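# Transfer bronze bushings from turntable to crate

## Task

Take every bronze bushing off the turntable and put it in the crate, and leave all steel bushings where they are on the turntable. The crate must stay level and seated in its corner guides. The bushings must stay in the crate with no help from the robot. Anything the robot is touching at the end must not settle by more than about a fingernail's width once let go. Nothing may be put or knocked off the table.

## Robot and tools

Robot: two arms, left_arm and right_arm, each with a parallel two-finger gripper. Outside forces may now and then briefly pull on a held part or shove a loose object.

Frame: every reported position uses a single scene frame. Its origin sits on the table top midway between the arms. +x points out over the table, +z points up, and left_arm is on the +y side. The arm names do not say which side of an image they show. Reported hand positions can be off, more so at long reach.

Gripper axes: the fingers point along the gripper's own +z and open and close along its y. end_effector_position is the point between the finger pads when closed, about 2 cm short of the fingertips. When the fingers close, the tips move about 10 mm further along +z.

execute_actions(actions): a list of actions, run in order. Each action is a table of up to 15 rows, and each row lasts one control step of 1/30 s. A table with fewer rows keeps repeating its last row until 15 steps are done, so one action takes 0.5 s. Each row is one flat list of 14 numbers, each in [-1, 1], covering both arms even if only one moves. The order is left_arm dx, dy, dz, rx, ry, rz, opening, then the same seven for right_arm. dx to rz are offsets, not poses. They are measured in that gripper's own axes from its measured pose at the start of the action, and every row is taken from that same start pose, not from the row before. For the first action in a call, the start is the last pose a result reported. Scale: 1.0 = 0.6 m of travel or 180 degrees. rx, ry, rz together form one rotation vector. opening is absolute, not an offset: +1 is fully open (0.084 m) and -1 is closed. An empty list just returns the current state and images.

Per-step clipping: at each step the commanded pose is limited to within 70 mm and 16 degrees of the measured pose. Damped IK then drives the joints toward it, and position wins over orientation when both cannot be met. After an action an arm goes no further than its last clipped pose, so a long reach needs more actions. The Hand target lines show where each gripper is being driven. Elbows stop just short of straight. Joint speed is capped at 3.14 rad/s.

move(target, speed, blocking): target is one 14-number row laid out as above. Its offsets are in each gripper's own axes, taken from the pose in the scene's last result that showed one. Each gripper follows a straight path there, and both paths end at the same time. speed is each arm's top path speed in m/s, from 0.002 to 0.5, default 0.25; turning is capped at twice that value in rad/s. A move lasts 0.5 to 10 s and stops short if it would need longer. The opening is sent when the move starts. The path does not slow for obstacles or the other arm, and a gripper can lag, stray, or overshoot the speed, especially with a nearly straight arm. Faster contact and targets set further past the contact push harder. The move: line gives the ending (done, off_target, moving, held, fault) and any limits that acted, and the result gives each gripper's distance from its pose. If the ending names only one arm, the other one finished. limits=paced means a pose was clipped. limits=held means a check blocked some steps, after which the arm may suddenly go fast. With blocking=false the result comes back after 0.5 s while the arm keeps going. Until a result shows the move has ended, execute_actions and move are refused, so use wait or stop first.

wait(seconds): 0 to 10 s. The arms hold their last command, and the wait returns early if a running move ends. stop(): brakes a running move, which needs room, more when fast; the fingers keep moving. zoom_image(camera, region): camera is cam_high, cam_left_wrist or cam_right_wrist, all 504x504. region is [x0, y0, x1, y1] in image pixels from the top-left, at most 504x504. finished_scene(scene): ends scene 1 or 2 for good and reports success, so call it only once the result holds on its own.

Results: each arm's line gives end_effector_position (m), end_effector_quat_wxyz and velocities, plus joint positions, torques (with offset and noise), grip_measured (same scale as opening), Hand target, and camera images with calibration (K, distortion, T_world_to_cam). A pose unreachable line means the clearance check altered or blocked a command for the arm it names.

Gripping: to hold something, keep commanding an opening clearly below grip_measured; the bigger the gap, the harder the squeeze, up to about 24 N per pad. Fast closing can hit harder. Sending back the grip_measured you read still grips lightly.

Keep in mind: an arm that should stay still gets the offset back to its wanted pose in a reply's first call and zeros after that. Contact torque at a joint's limit (waist and shoulder 43.5, elbow and forearm roll 26.1, wrist 17.4 N m, held load included) causes a TORQUE FAULT: the arm backs off and pauses 10 s. Holding loads heats the motors; MOTOR HOT appears from 65 °C and the brakes engage at 80 °C. The robot keeps holding its last command while you think. Avoid arm-to-arm collisions, drops, slams and hard pushes, tipping or shifting the crate, and knocking items off the table. Put the bushings down gently, and release and back away so nothing rests on the gripper.

Each tool is called as a command line: name --argument value for each argument, lists and objects as JSON in quotes; but a table of rows of numbers goes row by row, as --pt "numbers of a row", without its own name.

## Session

execute_actions --actions '[]'

Scene clock: 0.00 s.
left_arm: end_effector_position=(+0.3042, +0.5527, +0.3304) grip_measured=+1.00 end_effector_quat_wxyz=(-0.007, -0.412, +0.911, -0.018) end_effector_velocity=(+0.000, +0.000, +0.000) end_effector_angular_velocity=(+0.000, -0.000, -0.000) | right_arm: end_effector_position=(+0.6722, -0.1021, +0.2580) grip_measured=+1.00 end_effector_quat_wxyz=(+0.527, +0.671, +0.486, +0.189) end_effector_velocity=(-0.000, -0.000, -0.001) end_effector_angular_velocity=(+0.000, +0.001, -0.001)
Joint positions: left_arm=[ 0.728 -0.287 -1.142 -0.029  1.455  3.074  0.084] | right_arm=[ 0.735  0.9   -2.145 -1.285  1.16  -0.081  0.084]
Joint velocities: left_arm=[-0. -0. -0.  0. -0.  0. -0.] | right_arm=[-0.     0.001  0.     0.001  0.     0.001  0.   ]
Joint torques (N m, as the arm reports them, + toward a larger angle): no reading
Motor temperatures (°C, as the motors report them): left_arm=[33 34 36 34 38 36] | right_arm=[35 32 38 33 41 36]
Hand target (left_arm): +0.304, +0.553, +0.330; -0.007, -0.412, +0.911, -0.018
Hand target (right_arm): +0.672, -0.102, +0.258; +0.527, +0.671, +0.486, +0.189

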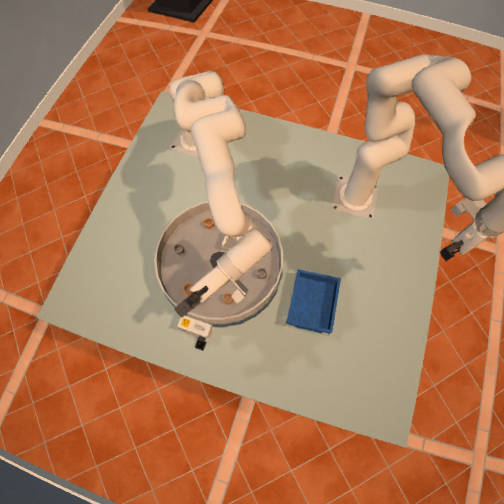

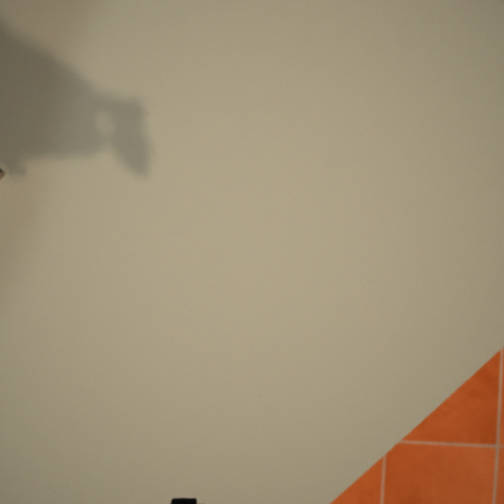

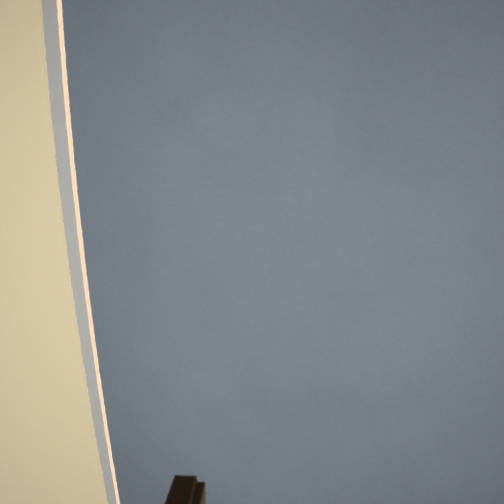

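move --target '[0,0,0,0,0,0,1,-0.315,-0.08,-0.2,0.375,0.08,0,1]'

zoom_image --camera "cam_high" --region '[130,180,360,360]'

Scene clock: 11.77 s.
left_arm: end_effector_position=(+0.3042, +0.5527, +0.3304) grip_measured=+1.00 end_effector_quat_wxyz=(-0.007, -0.412, +0.911, -0.018) end_effector_velocity=(+0.000, -0.000, -0.000) end_effector_angular_velocity=(-0.001, -0.000, -0.001) | right_arm: end_effector_position=(+0.4724, -0.2015, +0.3091) grip_measured=+1.00 end_effector_quat_wxyz=(+0.007, +0.823, +0.566, -0.035) end_effector_velocity=(-0.000, -0.001, +0.002) end_effector_angular_velocity=(+0.003, +0.003, -0.002)
Joint positions: left_arm=[ 0.728 -0.287 -1.142 -0.029  1.455  3.074  0.084] | right_arm=[ 0.47   0.329 -1.809 -0.028  1.544 -0.821  0.084]
Joint velocities: left_arm=[-0.    -0.     0.001 -0.001 -0.     0.    -0.   ] | right_arm=[-0.003 -0.001 -0.004  0.004  0.006 -0.002 -0.   ]
Joint torques (N m, as the arm reports them, + toward a larger angle): left_arm=[  0.57 -18.85 -12.65  -1.38  -2.04   0.05] | right_arm=[ -0.67 -31.45 -24.16  -0.47  -1.5    0.26]
Motor temperatures (°C, as the motors report them): left_arm=[33 35 41 34 38 36] | right_arm=[35 34 43 33 41 36]
Hand target (left_arm): +0.304, +0.553, +0.330; -0.007, -0.412, +0.911, -0.018
Hand target (right_arm): +0.472, -0.202, +0.309; +0.006, +0.824, +0.566, -0.035
Off the commanded pose (left_arm): 0.000 m, 0 deg.
Off the commanded pose (right_arm): 0.000 m, 0 deg.
move: done
camera_calibration (this result's frames):
cam_left_wrist: T_world_to_cam=[[-0.74587, 0.665204, -0.0343687, -0.0971469], [0.666077, 0.745202, -0.031865, -0.534163], [0.00441491, -0.0466593, -0.998901, 0.488725], [0, 0, 0, 1]] pos_world=[0.281177, 0.485486, 0.467828]
cam_right_wrist: T_world_to_cam=[[0.932904, -0.358121, -0.037948, -0.469936], [-0.355401, -0.932551, 0.0635574, 0.0299489], [-0.0581497, -0.0458062, -0.997256, 0.453615], [0, 0, 0, 1]] pos_world=[0.475427, -0.119587, 0.432634]

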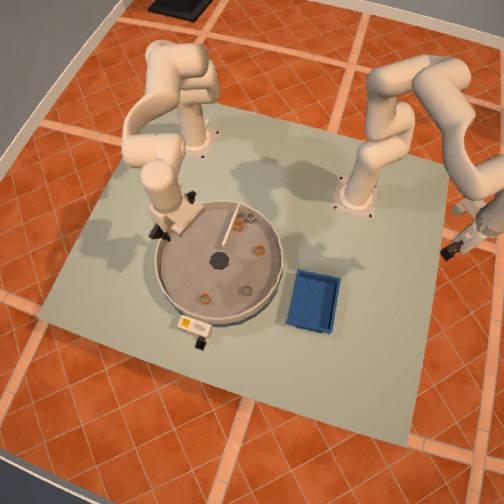

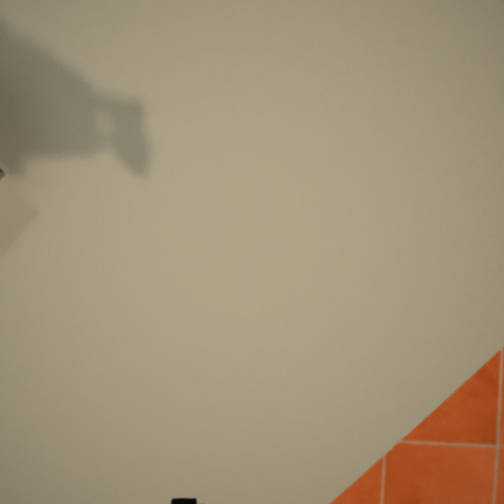

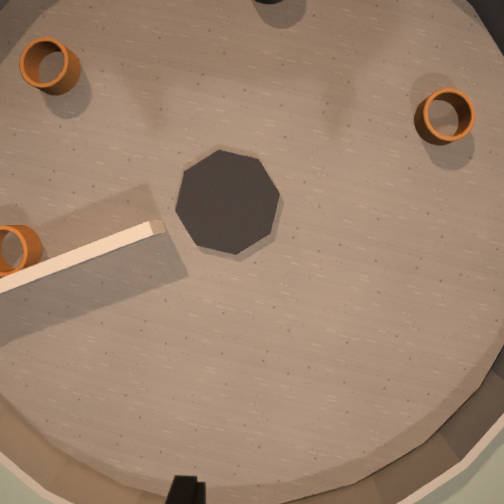

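Region (130, 180, 360, 360) of cam_high's 504x504 image, scaled by 2.191, with more detail than that image has; it fills the top 394 rows of this view, and the rest is white.

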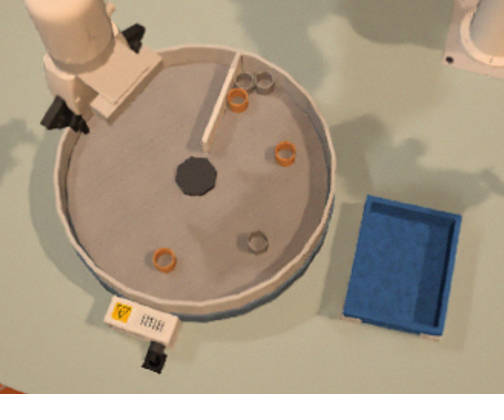

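wait --seconds 10

zoom_image --camera "cam_high" --region '[130,180,360,360]'

Scene clock: 25.43 s.
left_arm: end_effector_position=(+0.3042, +0.5527, +0.3304) grip_measured=+1.00 end_effector_quat_wxyz=(-0.007, -0.412, +0.911, -0.018) end_effector_velocity=(+0.000, -0.000, +0.000) end_effector_angular_velocity=(+0.000, -0.000, -0.001) | right_arm: end_effector_position=(+0.4724, -0.2018, +0.3093) grip_measured=+1.00 end_effector_quat_wxyz=(+0.006, +0.824, +0.566, -0.035) end_effector_velocity=(+0.000, +0.000, -0.000) end_effector_angular_velocity=(+0.000, +0.000, +0.001)
Joint positions: left_arm=[ 0.728 -0.287 -1.142 -0.029  1.455  3.074  0.084] | right_arm=[ 0.47   0.329 -1.809 -0.028  1.545 -0.822  0.084]
Joint velocities: left_arm=[-0.     0.    -0.001 -0.     0.     0.001  0.   ] | right_arm=[ 0.     0.     0.     0.    -0.001 -0.001  0.   ]
Joint torques (N m, as the arm reports them, + toward a larger angle): left_arm=[ -0.22 -18.98 -12.29  -1.27  -2.07   0.05] | right_arm=[ -0.52 -31.4  -24.21  -0.42  -1.28   0.13]
Motor temperatures (°C, as the motors report them): left_arm=[33 35 44 34 39 36] | right_arm=[35 35 45 33 41 36]
Hand target (left_arm): +0.304, +0.553, +0.330; -0.007, -0.412, +0.911, -0.018
Hand target (right_arm): +0.472, -0.202, +0.309; +0.006, +0.824, +0.566, -0.035
Off the commanded pose (left_arm): 0.000 m, 0 deg.
Off the commanded pose (right_arm): 0.000 m, 0 deg.
wait: 10.00 s; at rest from the start
camera_calibration (this result's frames):
cam_left_wrist: T_world_to_cam=[[-0.74587, 0.665204, -0.0343687, -0.097147], [0.666077, 0.745202, -0.031865, -0.534163], [0.00441484, -0.0466593, -0.998901, 0.488725], [0, 0, 0, 1]] pos_world=[0.281177, 0.485486, 0.467828]
cam_right_wrist: T_world_to_cam=[[0.932753, -0.35848, -0.038268, -0.4699], [-0.355764, -0.932436, 0.0632089, 0.0300347], [-0.0583416, -0.0453439, -0.997266, 0.454019], [0, 0, 0, 1]] pos_world=[0.475474, -0.119857, 0.432897]

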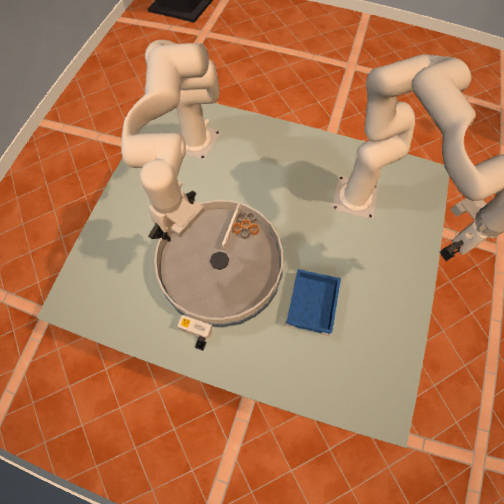

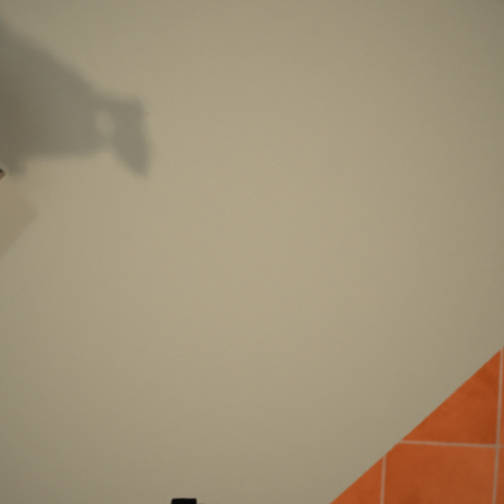

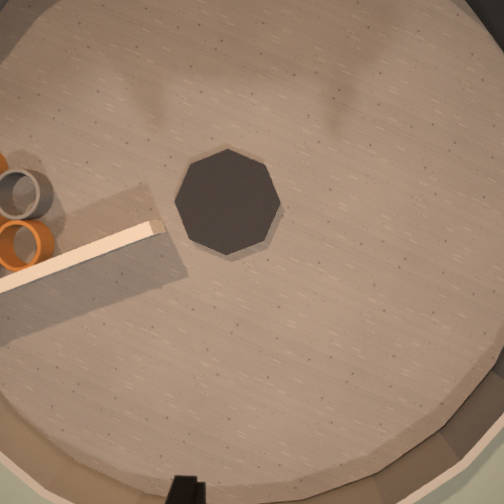

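Region (130, 180, 360, 360) of cam_high's 504x504 image, scaled by 2.191, with more detail than that image has; it fills the top 394 rows of this view, and the rest is white.

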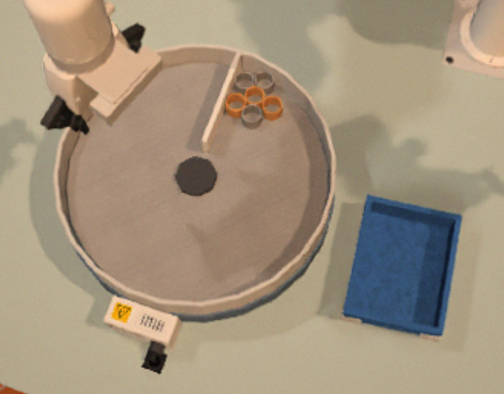

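move --target '[0,0,0,0,0,0,1,0.03,-0.32,0.12,0,0,0,1]'

Scene clock: 32.70 s.
left_arm: end_effector_position=(+0.3042, +0.5527, +0.3304) grip_measured=+1.00 end_effector_quat_wxyz=(-0.007, -0.412, +0.911, -0.018) end_effector_velocity=(+0.000, -0.000, -0.000) end_effector_angular_velocity=(-0.001, -0.000, +0.001) | right_arm: end_effector_position=(+0.2960, -0.1203, +0.2420) grip_measured=+1.00 end_effector_quat_wxyz=(+0.006, +0.824, +0.566, -0.035) end_effector_velocity=(-0.002, +0.001, -0.001) end_effector_angular_velocity=(-0.001, -0.002, +0.002)
Joint positions: left_arm=[ 0.728 -0.287 -1.142 -0.029  1.455  3.074  0.084] | right_arm=[ 0.784 -0.071 -1.115 -0.006  1.257 -0.506  0.084]
Joint velocities: left_arm=[-0.     0.     0.    -0.001  0.    -0.001 -0.   ] | right_arm=[ 0.005 -0.003  0.006 -0.002 -0.004  0.004 -0.   ]
Joint torques (N m, as the arm reports them, + toward a larger angle): left_arm=[  0.38 -18.62 -12.21  -1.37  -2.11   0.06] | right_arm=[ -0.77 -22.6  -24.34  -0.23  -1.21   0.19]
Motor temperatures (°C, as the motors report them): left_arm=[33 35 45 34 39 36] | right_arm=[35 35 46 33 41 36]
Hand target (left_arm): +0.304, +0.553, +0.330; -0.007, -0.412, +0.911, -0.018
Hand target (right_arm): +0.296, -0.120, +0.242; +0.006, +0.824, +0.566, -0.035
Off the commanded pose (left_arm): 0.000 m, 0 deg.
Off the commanded pose (right_arm): 0.001 m, 0 deg.
move: done
camera_calibration (this result's frames):
cam_left_wrist: T_world_to_cam=[[-0.74587, 0.665205, -0.0343686, -0.0971473], [0.666077, 0.745202, -0.0318649, -0.534163], [0.00441483, -0.0466592, -0.998901, 0.488725], [0, 0, 0, 1]] pos_world=[0.281177, 0.485486, 0.467828]
cam_right_wrist: T_world_to_cam=[[0.932609, -0.358809, -0.038686, -0.278722], [-0.356107, -0.932342, 0.062652, 0.0477183], [-0.0585487, -0.0446535, -0.997285, 0.380456], [0, 0, 0, 1]] pos_world=[0.299207, -0.0385293, 0.365651]

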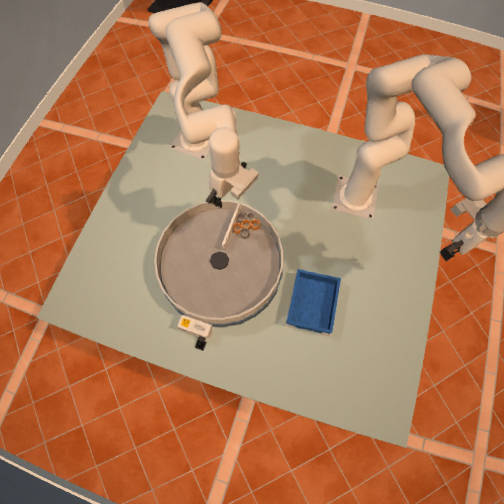

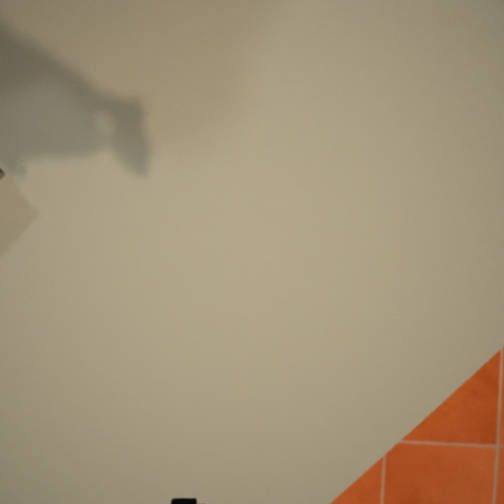

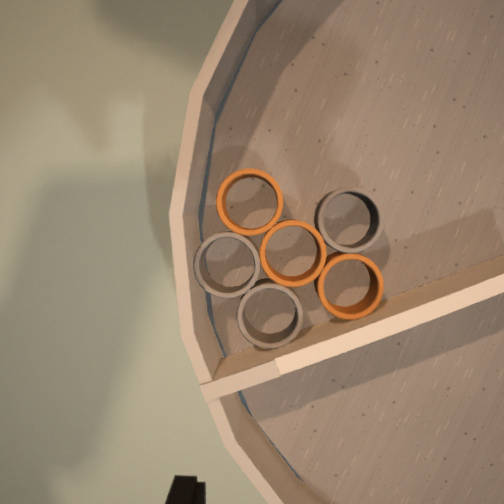

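move --target '[0,0,0,0,0,0,1,0.162,-0.063,0.2,0,0,0.5,-0.4]'

Scene clock: 44.73 s.
left_arm: end_effector_position=(+0.3042, +0.5527, +0.3304) grip_measured=+1.00 end_effector_quat_wxyz=(-0.007, -0.412, +0.911, -0.018) end_effector_velocity=(-0.000, -0.000, -0.000) end_effector_angular_velocity=(-0.000, +0.000, +0.000) | right_arm: end_effector_position=(+0.2891, -0.0222, +0.1176) grip_measured=-0.42 end_effector_quat_wxyz=(+0.028, +0.983, -0.182, -0.020) end_effector_velocity=(-0.001, -0.001, -0.002) end_effector_angular_velocity=(-0.004, +0.002, -0.005)
Joint positions: left_arm=[ 0.728 -0.287 -1.142 -0.029  1.455  3.074  0.084] | right_arm=[ 0.939  0.27  -1.166  0.007  0.966  1.213  0.026]
Joint velocities: left_arm=[ 0.     0.     0.001 -0.    -0.001  0.    -0.   ] | right_arm=[ 0.001  0.003  0.    -0.001  0.001  0.007 -0.   ]
Joint torques (N m, as the arm reports them, + toward a larger angle): left_arm=[  0.22 -19.16 -12.78  -1.22  -1.98   0.22] | right_arm=[ -0.56 -28.91 -22.83  -0.39  -1.21   0.3 ]
Motor temperatures (°C, as the motors report them): left_arm=[33 35 45 34 39 36] | right_arm=[35 35 46 33 41 36]
Hand target (left_arm): +0.304, +0.553, +0.330; -0.007, -0.412, +0.911, -0.018
Hand target (right_arm): +0.289, -0.022, +0.117; +0.029, +0.983, -0.182, -0.020
Off the commanded pose (left_arm): 0.000 m, 0 deg.
Off the commanded pose (right_arm): 0.001 m, 0 deg.
move: done
camera_calibration (this result's frames):
cam_left_wrist: T_world_to_cam=[[-0.74587, 0.665204, -0.0343685, -0.0971473], [0.666077, 0.745202, -0.0318648, -0.534163], [0.00441486, -0.046659, -0.998901, 0.488725], [0, 0, 0, 1]] pos_world=[0.281177, 0.485486, 0.467828]
cam_right_wrist: T_world_to_cam=[[-0.35589, -0.932981, 0.0537513, 0.107075], [-0.933418, 0.357681, 0.0281912, 0.344131], [-0.0455276, -0.0401395, -0.998156, 0.256803], [0, 0, 0, 1]] pos_world=[0.371017, -0.012882, 0.240872]

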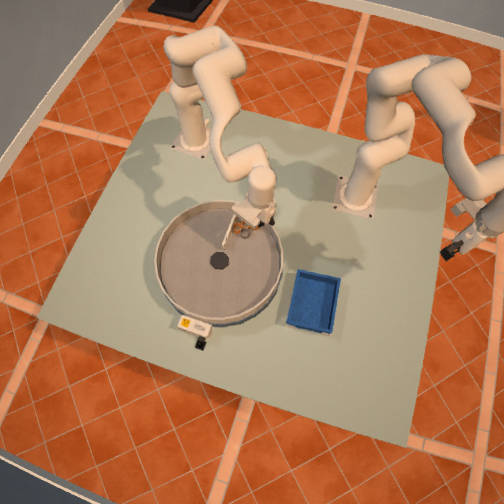

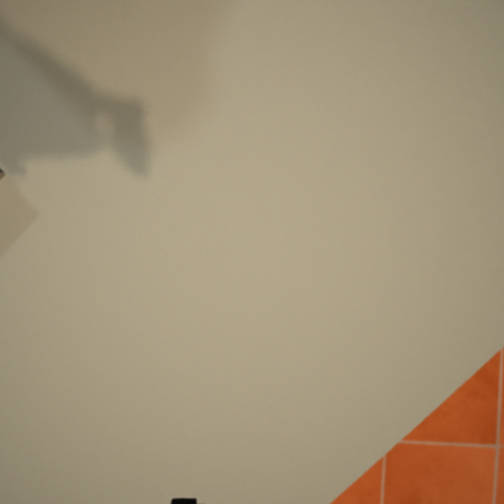

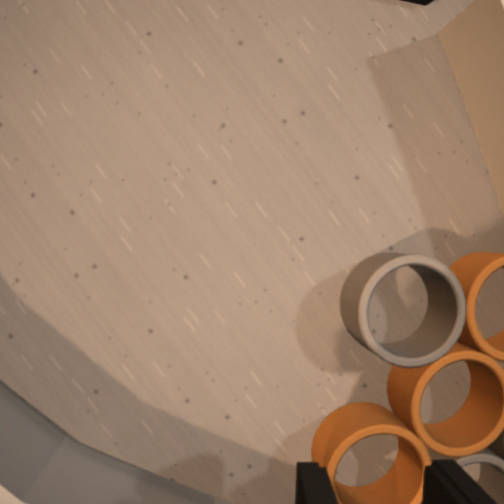

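move --target '[0,0,0,0,0,0,1,0,0,0.07,0,0,0,-0.4]' --speed 0.06

move --target '[0,0,0,0,0,0,1,0,0,0,0,0,0,-1]'

move --target '[0,0,0,0,0,0,1,0,0,-0.2,0,0,0,-1]'

Scene clock: 53.77 s.
left_arm: end_effector_position=(+0.3042, +0.5527, +0.3304) grip_measured=+1.00 end_effector_quat_wxyz=(-0.007, -0.412, +0.911, -0.018) end_effector_velocity=(+0.000, +0.000, +0.000) end_effector_angular_velocity=(+0.001, +0.000, -0.001) | right_arm: end_effector_position=(+0.2956, -0.0145, +0.0957) grip_measured=-0.41 end_effector_quat_wxyz=(+0.009, +0.983, -0.182, -0.009) end_effector_velocity=(+0.000, +0.001, -0.000) end_effector_angular_velocity=(-0.002, +0.000, +0.003)
Joint positions: left_arm=[ 0.728 -0.287 -1.142 -0.029  1.455  3.074  0.084] | right_arm=[ 0.94   0.305 -1.137  0.008  0.856  1.212  0.026]
Joint velocities: left_arm=[-0.    -0.    -0.001  0.     0.001  0.001 -0.   ] | right_arm=[ 0.001  0.005 -0.007 -0.002  0.003 -0.    -0.   ]
Joint torques (N m, as the arm reports them, + toward a larger angle): left_arm=[  0.2  -18.98 -12.02  -1.06  -2.05   0.11] | right_arm=[-0.14  5.99  6.86 -0.41  0.51  0.22]
Motor temperatures (°C, as the motors report them): left_arm=[33 35 46 34 39 36] | right_arm=[35 35 46 33 41 36]
Hand target (left_arm): +0.304, +0.553, +0.330; -0.007, -0.412, +0.911, -0.018
Hand target (right_arm): +0.287, -0.025, +0.076; +0.028, +0.983, -0.182, -0.020
Off the commanded pose (left_arm): 0.000 m, 0 deg.
Off the commanded pose (right_arm): 0.024 m, 3 deg.
move: off_target (right_arm)
camera_calibration (this result's frames):
cam_left_wrist: T_world_to_cam=[[-0.74587, 0.665204, -0.0343684, -0.0971473], [0.666077, 0.745202, -0.0318648, -0.534163], [0.00441477, -0.046659, -0.998901, 0.488725], [0, 0, 0, 1]] pos_world=[0.281177, 0.485486, 0.467828]
cam_right_wrist: T_world_to_cam=[[-0.356987, -0.93404, 0.0113271, 0.12209], [-0.933977, 0.357115, 0.0125204, 0.349707], [-0.0157397, -0.00610964, -0.999857, 0.227373], [0, 0, 0, 1]] pos_world=[0.373782, -0.00945956, 0.22158]

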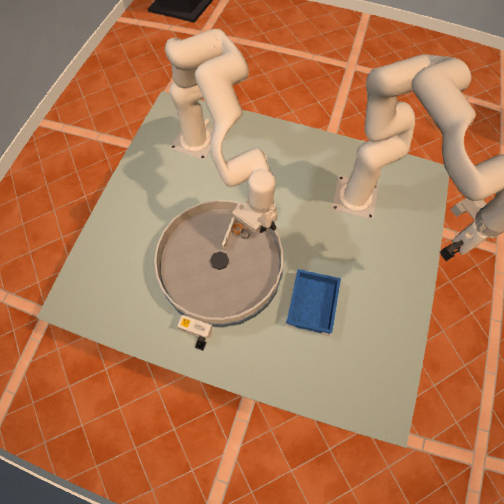

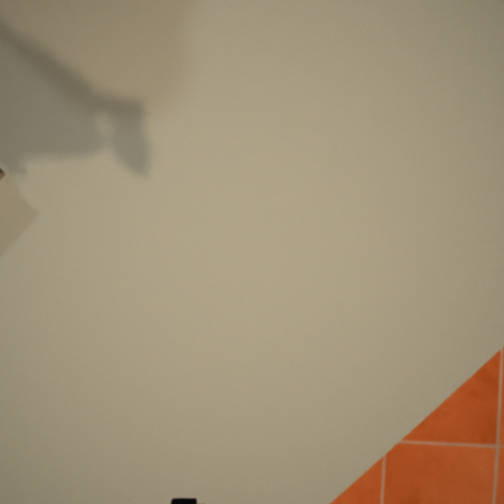

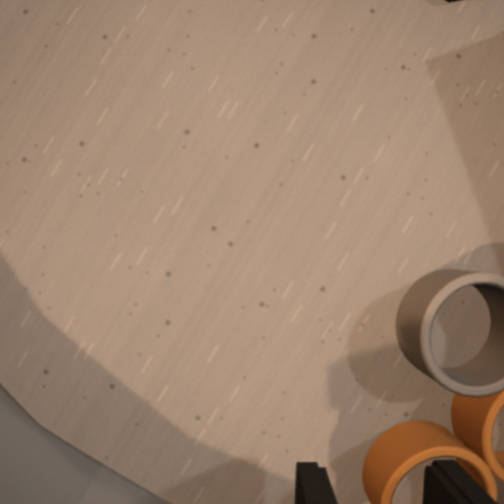

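Scene clock: 54.27 s.
left_arm: end_effector_position=(+0.3042, +0.5527, +0.3304) grip_measured=+1.00 end_effector_quat_wxyz=(-0.007, -0.412, +0.911, -0.018) end_effector_velocity=(-0.001, +0.000, -0.000) end_effector_angular_velocity=(-0.000, +0.002, +0.000) | right_arm: end_effector_position=(+0.2962, -0.0139, +0.0981) grip_measured=-1.00 end_effector_quat_wxyz=(+0.007, +0.983, -0.182, -0.007) end_effector_velocity=(-0.000, +0.001, -0.000) end_effector_angular_velocity=(+0.002, +0.000, -0.001)
Joint positions: left_arm=[ 0.728 -0.287 -1.142 -0.029  1.455  3.074  0.084] | right_arm=[ 0.94   0.301 -1.137  0.007  0.856  1.212  0.   ]
Joint velocities: left_arm=[ 0.     0.     0.001  0.001  0.001 -0.     0.   ] | right_arm=[ 0.     0.001 -0.     0.002 -0.002  0.     0.   ]
Joint torques (N m, as the arm reports them, + toward a larger angle): left_arm=[  0.66 -18.83 -12.2   -1.1   -1.98   0.11] | right_arm=[-0.09 -8.07 -5.77  0.04 -0.53  0.27]
Motor temperatures (°C, as the motors report them): left_arm=[33 35 46 34 39 36] | right_arm=[35 35 46 33 41 36]
Hand target (left_arm): +0.304, +0.553, +0.330; -0.007, -0.412, +0.911, -0.018
Hand target (right_arm): +0.296, -0.015, +0.096; +0.009, +0.983, -0.182, -0.009
Off the commanded pose (left_arm): 0.000 m, 0 deg.
Off the commanded pose (right_arm): 0.003 m, 0 deg.
move: done
camera_calibration (this result's frames):
cam_left_wrist: T_world_to_cam=[[-0.74587, 0.665204, -0.0343684, -0.0971472], [0.666077, 0.745202, -0.0318648, -0.534163], [0.00441482, -0.046659, -0.998901, 0.488725], [0, 0, 0, 1]] pos_world=[0.281177, 0.485486, 0.467828]
cam_right_wrist: T_world_to_cam=[[-0.357043, -0.934061, 0.00702941, 0.123291], [-0.934003, 0.357102, 0.0108303, 0.350213], [-0.0126264, -0.00269861, -0.999917, 0.228912], [0, 0, 0, 1]] pos_world=[0.37401, -0.00928305, 0.224234]

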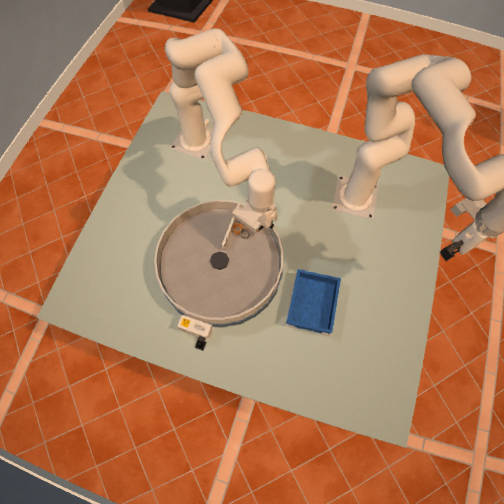

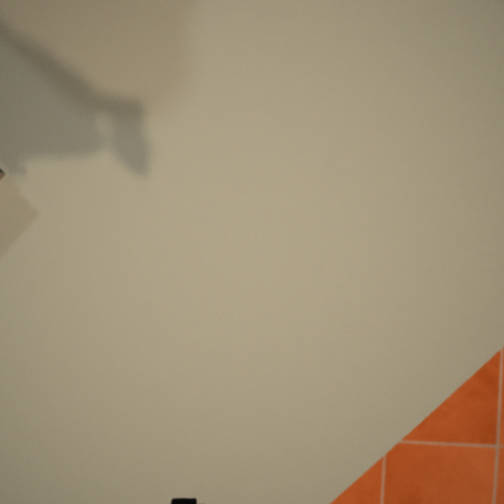

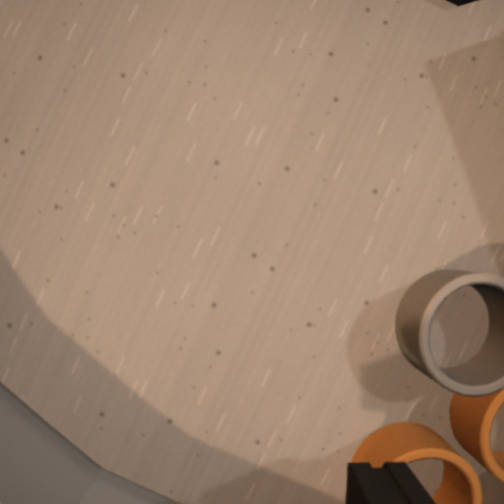

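Scene clock: 55.23 s.
left_arm: end_effector_position=(+0.3042, +0.5527, +0.3304) grip_measured=+1.00 end_effector_quat_wxyz=(-0.007, -0.412, +0.911, -0.018) end_effector_velocity=(-0.000, -0.001, -0.001) end_effector_angular_velocity=(-0.002, +0.001, -0.001) | right_arm: end_effector_position=(+0.2982, -0.0128, +0.2165) grip_measured=-1.00 end_effector_quat_wxyz=(+0.008, +0.983, -0.182, -0.008) end_effector_velocity=(+0.002, +0.003, +0.009) end_effector_angular_velocity=(+0.009, -0.008, -0.001)
Joint positions: left_arm=[ 0.728 -0.287 -1.142 -0.029  1.455  3.074  0.084] | right_arm=[ 0.938  0.167 -1.317  0.006  1.172  1.213  0.   ]
Joint velocities: left_arm=[-0.001 -0.     0.002 -0.001  0.     0.     0.   ] | right_arm=[ 0.    -0.004 -0.018  0.     0.01   0.001  0.   ]
Joint torques (N m, as the arm reports them, + toward a larger angle): left_arm=[  0.53 -19.2  -12.41  -1.06  -2.07   0.01] | right_arm=[ -0.44 -28.56 -24.43  -0.44  -1.38   0.1 ]
Motor temperatures (°C, as the motors report them): left_arm=[33 35 46 34 39 36] | right_arm=[35 35 46 33 41 36]
Hand target (left_arm): +0.304, +0.553, +0.330; -0.007, -0.412, +0.911, -0.018
Hand target (right_arm): +0.299, -0.012, +0.218; +0.007, +0.983, -0.182, -0.007
Off the commanded pose (left_arm): 0.000 m, 0 deg.
Off the commanded pose (right_arm): 0.002 m, 0 deg.
move: done
camera_calibration (this result's frames):
cam_left_wrist: T_world_to_cam=[[-0.74587, 0.665204, -0.0343684, -0.0971472], [0.666077, 0.745202, -0.0318646, -0.534163], [0.00441495, -0.0466588, -0.998901, 0.488725], [0, 0, 0, 1]] pos_world=[0.281177, 0.485486, 0.467828]
cam_right_wrist: T_world_to_cam=[[-0.357199, -0.933983, 0.00920336, 0.123775], [-0.933922, 0.35729, 0.0115374, 0.350218], [-0.014064, -0.00447408, -0.999891, 0.347815], [0, 0, 0, 1]] pos_world=[0.37618, -0.00796898, 0.342597]

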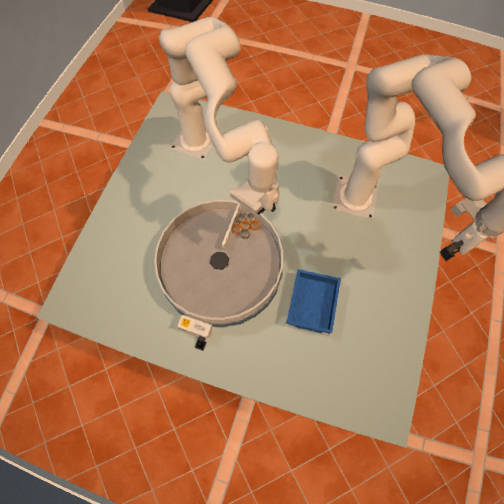

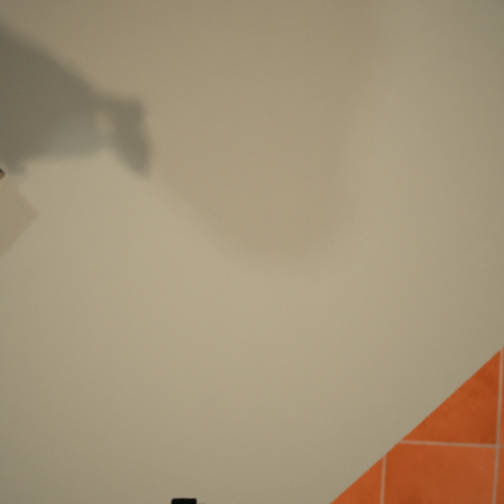

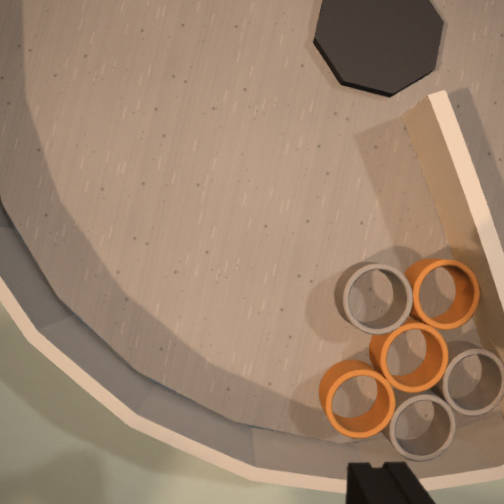

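move --target '[0,0,0,0,0,0,1,0.012,0.028,0.175,0,0,-0.5,0.2]'

move --target '[0,0,0,0,0,0,1,0,0,0.07,0,0,0,0.2]' --speed 0.05

Scene clock: 70.57 s.
left_arm: end_effector_position=(+0.3042, +0.5527, +0.3304) grip_measured=+1.00 end_effector_quat_wxyz=(-0.007, -0.412, +0.911, -0.018) end_effector_velocity=(+0.000, -0.001, -0.001) end_effector_angular_velocity=(-0.000, +0.001, -0.002) | right_arm: end_effector_position=(+0.2968, -0.0324, +0.1120) grip_measured=+0.19 end_effector_quat_wxyz=(+0.000, +0.824, +0.566, -0.011) end_effector_velocity=(-0.000, -0.000, -0.001) end_effector_angular_velocity=(+0.001, +0.002, +0.006)
Joint positions: left_arm=[ 0.728 -0.287 -1.142 -0.029  1.455  3.074  0.084] | right_arm=[ 0.914  0.238 -1.095  0.006  0.879 -0.382  0.052]
Joint velocities: left_arm=[-0.002 -0.     0.002  0.    -0.    -0.    -0.   ] | right_arm=[-0.     0.     0.001  0.003 -0.001 -0.009 -0.   ]
Joint torques (N m, as the arm reports them, + toward a larger angle): left_arm=[  0.98 -18.12 -12.31  -1.3   -2.05   0.02] | right_arm=[ -0.57 -28.39 -22.51  -0.2   -1.45   0.24]
Motor temperatures (°C, as the motors report them): left_arm=[33 36 46 34 39 36] | right_arm=[35 35 47 33 41 36]
Hand target (left_arm): +0.304, +0.553, +0.330; -0.007, -0.412, +0.911, -0.018
Hand target (right_arm): +0.297, -0.033, +0.112; +0.000, +0.824, +0.566, -0.011
Off the commanded pose (left_arm): 0.000 m, 0 deg.
Off the commanded pose (right_arm): 0.000 m, 0 deg.
move: done
camera_calibration (this result's frames):
cam_left_wrist: T_world_to_cam=[[-0.74587, 0.665204, -0.0343684, -0.0971472], [0.666077, 0.745202, -0.0318645, -0.534163], [0.004415, -0.0466587, -0.998901, 0.488725], [0, 0, 0, 1]] pos_world=[0.281177, 0.485486, 0.467828]
cam_right_wrist: T_world_to_cam=[[0.933547, -0.357769, -0.0221813, -0.255003], [-0.357447, -0.933775, 0.0172102, 0.143517], [-0.0268696, -0.00813791, -0.999606, 0.246876], [0, 0, 0, 1]] pos_world=[0.29599, 0.0447894, 0.238653]

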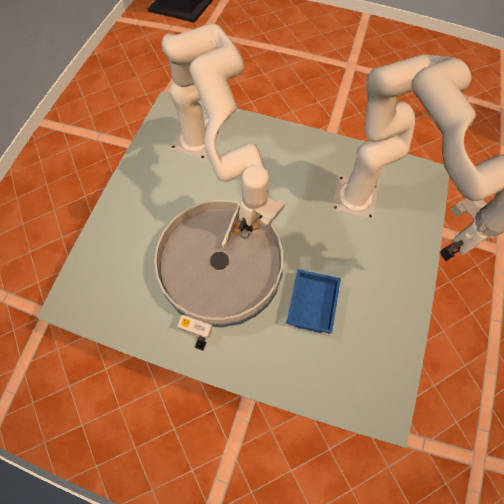

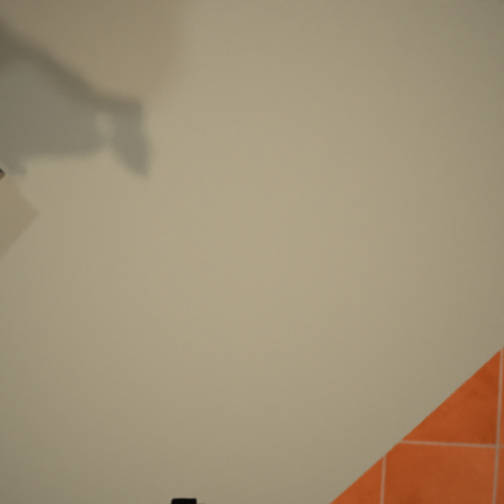

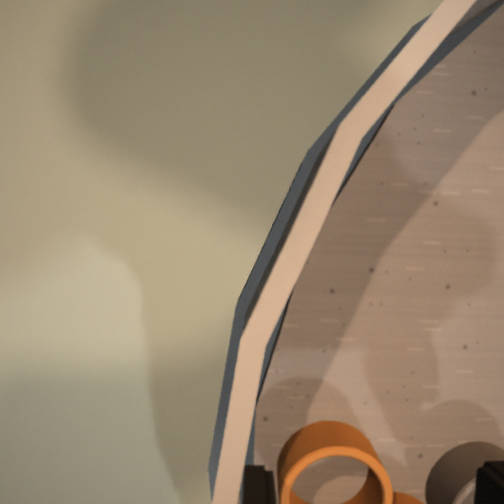

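Scene clock: 81.50 s.
left_arm: end_effector_position=(+0.3042, +0.5527, +0.3304) grip_measured=+1.00 end_effector_quat_wxyz=(-0.007, -0.412, +0.911, -0.018) end_effector_velocity=(+0.001, -0.000, +0.000) end_effector_angular_velocity=(-0.000, -0.001, -0.001) | right_arm: end_effector_position=(+0.3203, -0.0097, +0.1139) grip_measured=+0.19 end_effector_quat_wxyz=(-0.010, +0.824, +0.565, +0.036) end_effector_velocity=(+0.000, +0.000, +0.000) end_effector_angular_velocity=(+0.001, -0.000, -0.002)
Joint positions: left_arm=[ 0.728 -0.287 -1.142 -0.029  1.455  3.074  0.084] | right_arm=[ 0.912  0.274 -1.125  0.005  0.776 -0.382  0.052]
Joint velocities: left_arm=[-0.001  0.    -0.001 -0.001 -0.    -0.    -0.   ] | right_arm=[-0.    -0.    -0.     0.    -0.001  0.001 -0.   ]
Joint torques (N m, as the arm reports them, + toward a larger angle): left_arm=[  0.11 -18.83 -12.58  -1.45  -2.28   0.2 ] | right_arm=[ -0.56 -29.2  -22.7   -0.4   -1.61   0.21]
Motor temperatures (°C, as the motors report them): left_arm=[33 36 46 34 39 36] | right_arm=[35 35 47 33 41 36]
Hand target (left_arm): +0.304, +0.553, +0.330; -0.007, -0.412, +0.911, -0.018
Hand target (right_arm): +0.320, -0.010, +0.114; -0.010, +0.824, +0.565, +0.036
Off the commanded pose (left_arm): 0.000 m, 0 deg.
Off the commanded pose (right_arm): 0.055 m, 6 deg.
TORQUE FAULT: the external load on joint 3 (elbow) of the right arm reached its load limit, and that arm stopped for 10 seconds. That time counts as 18 of the actions that you can send in this scene. A torque fault stops only its own arm. That arm's remaining commands of this call were not run. Joint 3 (elbow) of that arm moved back by up to 3 degrees. That arm holds there, with its grip as last carried out, and accepts commands again: back off and push less far. That arm stops again, at the same cost, whenever a joint's load reaches its limit.
move: fault (right_arm)
camera_calibration (this result's frames):
cam_left_wrist: T_world_to_cam=[[-0.74587, 0.665204, -0.0343685, -0.0971471], [0.666077, 0.745202, -0.0318644, -0.534163], [0.00441511, -0.0466588, -0.998901, 0.488725], [0, 0, 0, 1]] pos_world=[0.281177, 0.485486, 0.467828]
cam_right_wrist: T_world_to_cam=[[0.932826, -0.360008, 0.0151682, -0.272814], [-0.358087, -0.930891, -0.0722224, 0.183584], [0.0401206, 0.0619394, -0.997273, 0.228478], [0, 0, 0, 1]] pos_world=[0.311061, 0.0585298, 0.245252]

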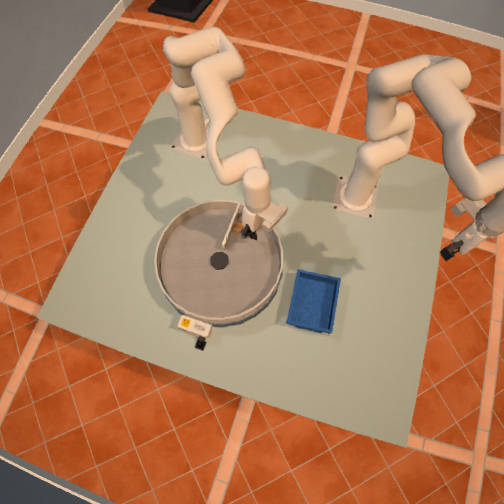

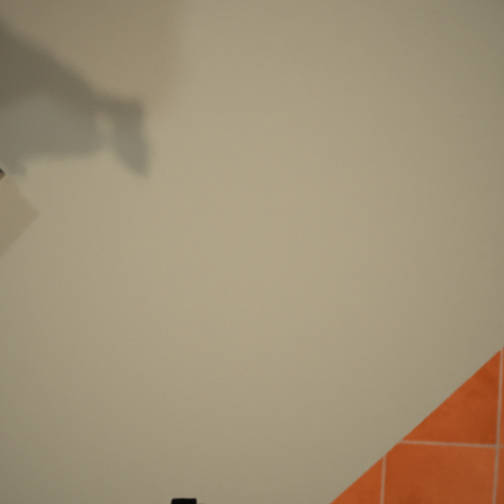

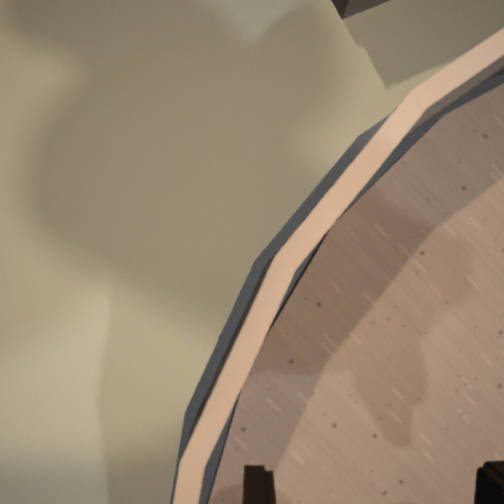

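zoom_image --camera "cam_high" --region '[160,300,230,360]'

Region (160, 300, 230, 360) of cam_high's 504x504 image, scaled by 7.200, with more detail than that image has; it fills the top 432 rows of this view, and the rest is white.

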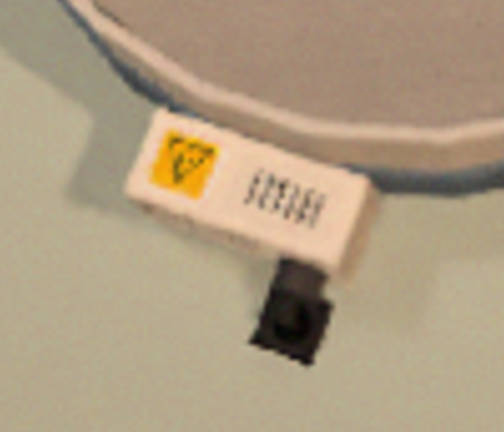

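move --target '[0,0,0,0,0,0,1,0,0,-0.15,0,0,0,-1]'

move --target '[0,0,0,0,0,0,1,0.18,0.637,0.09,0,0,0,-1]'

Scene clock: 97.30 s.
left_arm: end_effector_position=(+0.3042, +0.5527, +0.3304) grip_measured=+1.00 end_effector_quat_wxyz=(-0.007, -0.412, +0.911, -0.018) end_effector_velocity=(+0.000, -0.001, -0.000) end_effector_angular_velocity=(-0.001, +0.001, -0.001) | right_arm: end_effector_position=(+0.3159, -0.0150, +0.2023) grip_measured=-1.00 end_effector_quat_wxyz=(-0.010, +0.824, +0.565, +0.035) end_effector_velocity=(+0.002, +0.002, +0.008) end_effector_angular_velocity=(+0.008, -0.008, +0.001)
Joint positions: left_arm=[ 0.728 -0.287 -1.142 -0.029  1.455  3.074  0.084] | right_arm=[ 0.911  0.138 -1.216  0.004  1.005 -0.381  0.   ]
Joint velocities: left_arm=[-0.002  0.     0.001 -0.     0.    -0.     0.   ] | right_arm=[-0.    -0.006 -0.012 -0.001  0.007 -0.001  0.   ]
Joint torques (N m, as the arm reports them, + toward a larger angle): left_arm=[  0.92 -19.   -12.35  -1.5   -1.84   0.17] | right_arm=[ -0.7  -27.4  -24.44  -0.12  -1.65   0.23]
Motor temperatures (°C, as the motors report them): left_arm=[33 36 46 34 39 36] | right_arm=[35 35 47 33 41 36]
Hand target (left_arm): +0.304, +0.553, +0.330; -0.007, -0.412, +0.911, -0.018
Hand target (right_arm): +0.316, -0.015, +0.204; -0.010, +0.824, +0.565, +0.036
Off the commanded pose (left_arm): 0.000 m, 0 deg.
Off the commanded pose (right_arm): 0.001 m, 0 deg.
move: done
camera_calibration (this result's frames):
cam_left_wrist: T_world_to_cam=[[-0.74587, 0.665204, -0.0343685, -0.0971471], [0.666077, 0.745202, -0.0318645, -0.534163], [0.00441511, -0.0466589, -0.998901, 0.488725], [0, 0, 0, 1]] pos_world=[0.281177, 0.485486, 0.467828]
cam_right_wrist: T_world_to_cam=[[0.932797, -0.360111, 0.0145188, -0.271794], [-0.358301, -0.930948, -0.0703919, 0.183092], [0.0388651, 0.0604592, -0.997414, 0.317623], [0, 0, 0, 1]] pos_world=[0.306786, 0.0533698, 0.333636]

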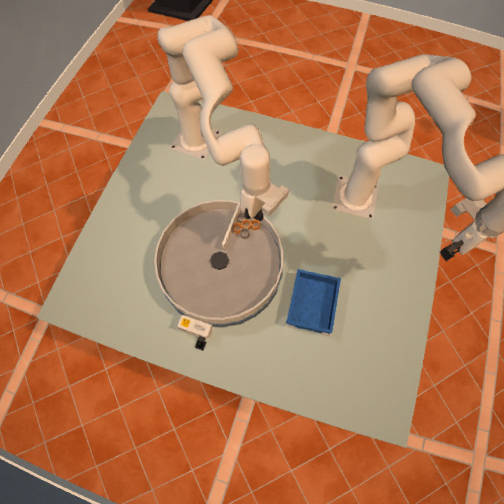

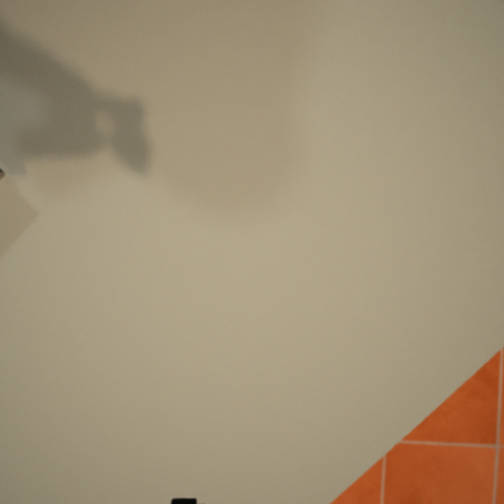

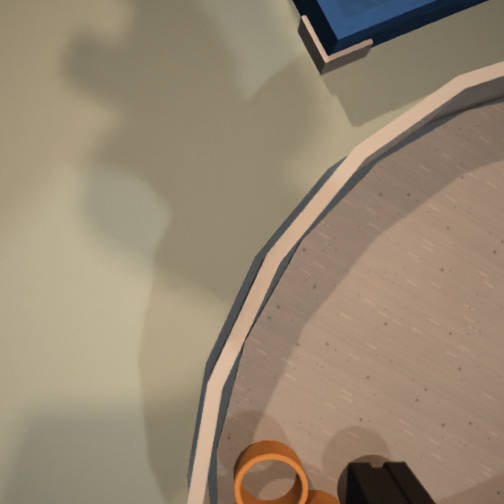

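Scene clock: 99.60 s.
left_arm: end_effector_position=(+0.3042, +0.5527, +0.3304) grip_measured=+1.00 end_effector_quat_wxyz=(-0.007, -0.412, +0.911, -0.018) end_effector_velocity=(+0.000, -0.000, -0.000) end_effector_angular_velocity=(-0.000, -0.000, +0.000) | right_arm: end_effector_position=(+0.7126, -0.0490, +0.1656) grip_measured=-1.00 end_effector_quat_wxyz=(+0.031, +0.797, +0.541, +0.267) end_effector_velocity=(+0.002, -0.000, -0.002) end_effector_angular_velocity=(+0.000, -0.006, -0.001)
Joint positions: left_arm=[ 0.728 -0.287 -1.142 -0.029  1.455  3.074  0.084] | right_arm=[ 0.518  1.247 -2.695  0.035  0.904 -0.778  0.   ]
Joint velocities: left_arm=[-0.001 -0.     0.001 -0.    -0.001 -0.001 -0.   ] | right_arm=[-0.001  0.005  0.001 -0.002 -0.012  0.     0.   ]
Joint torques (N m, as the arm reports them, + toward a larger angle): left_arm=[  0.5  -18.98 -12.37  -1.5   -2.05   0.26] | right_arm=[ -0.21 -45.45 -25.74  -0.17  -2.05   0.28]
Motor temperatures (°C, as the motors report them): left_arm=[33 36 46 34 39 36] | right_arm=[35 35 47 33 41 36]
Hand target (left_arm): +0.304, +0.553, +0.330; -0.007, -0.412, +0.911, -0.018
Hand target (right_arm): +0.713, -0.049, +0.165; +0.031, +0.797, +0.541, +0.267
Off the commanded pose (left_arm): 0.000 m, 0 deg.
Off the commanded pose (right_arm): 0.001 m, 27 deg; orientation clipped at the last step of the last action.
elbow stopped short (right arm): the move would have taken joint 3 (elbow) straighter than the controller allows; a more bent joint 3 avoids this.
move: off_target (right_arm); limits=paced
camera_calibration (this result's frames):
cam_left_wrist: T_world_to_cam=[[-0.74587, 0.665204, -0.0343685, -0.0971473], [0.666077, 0.745202, -0.0318646, -0.534163], [0.00441498, -0.0466589, -0.998901, 0.488725], [0, 0, 0, 1]] pos_world=[0.281177, 0.485486, 0.467828]
cam_right_wrist: T_world_to_cam=[[0.850737, -0.408971, 0.330136, -0.649802], [-0.270026, -0.87898, -0.39304, 0.284142], [0.450925, 0.245228, -0.858213, -0.0400089], [0, 0, 0, 1]] pos_world=[0.647577, -0.0061841, 0.291866]

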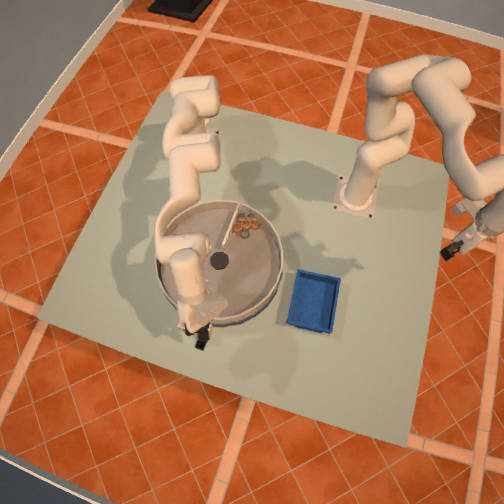

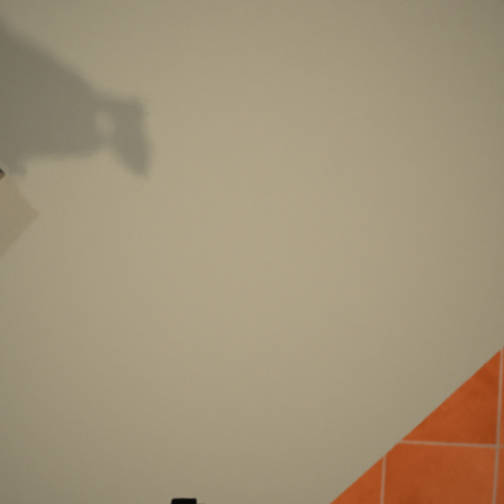

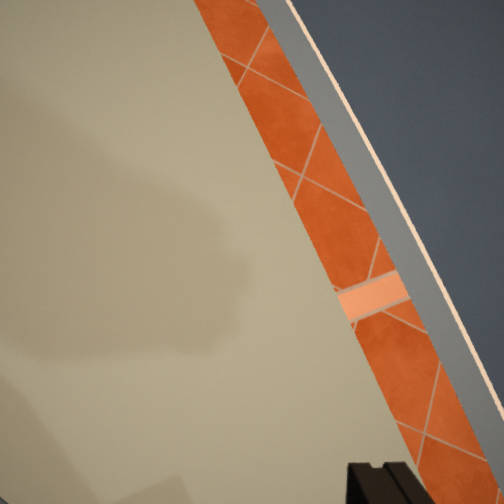

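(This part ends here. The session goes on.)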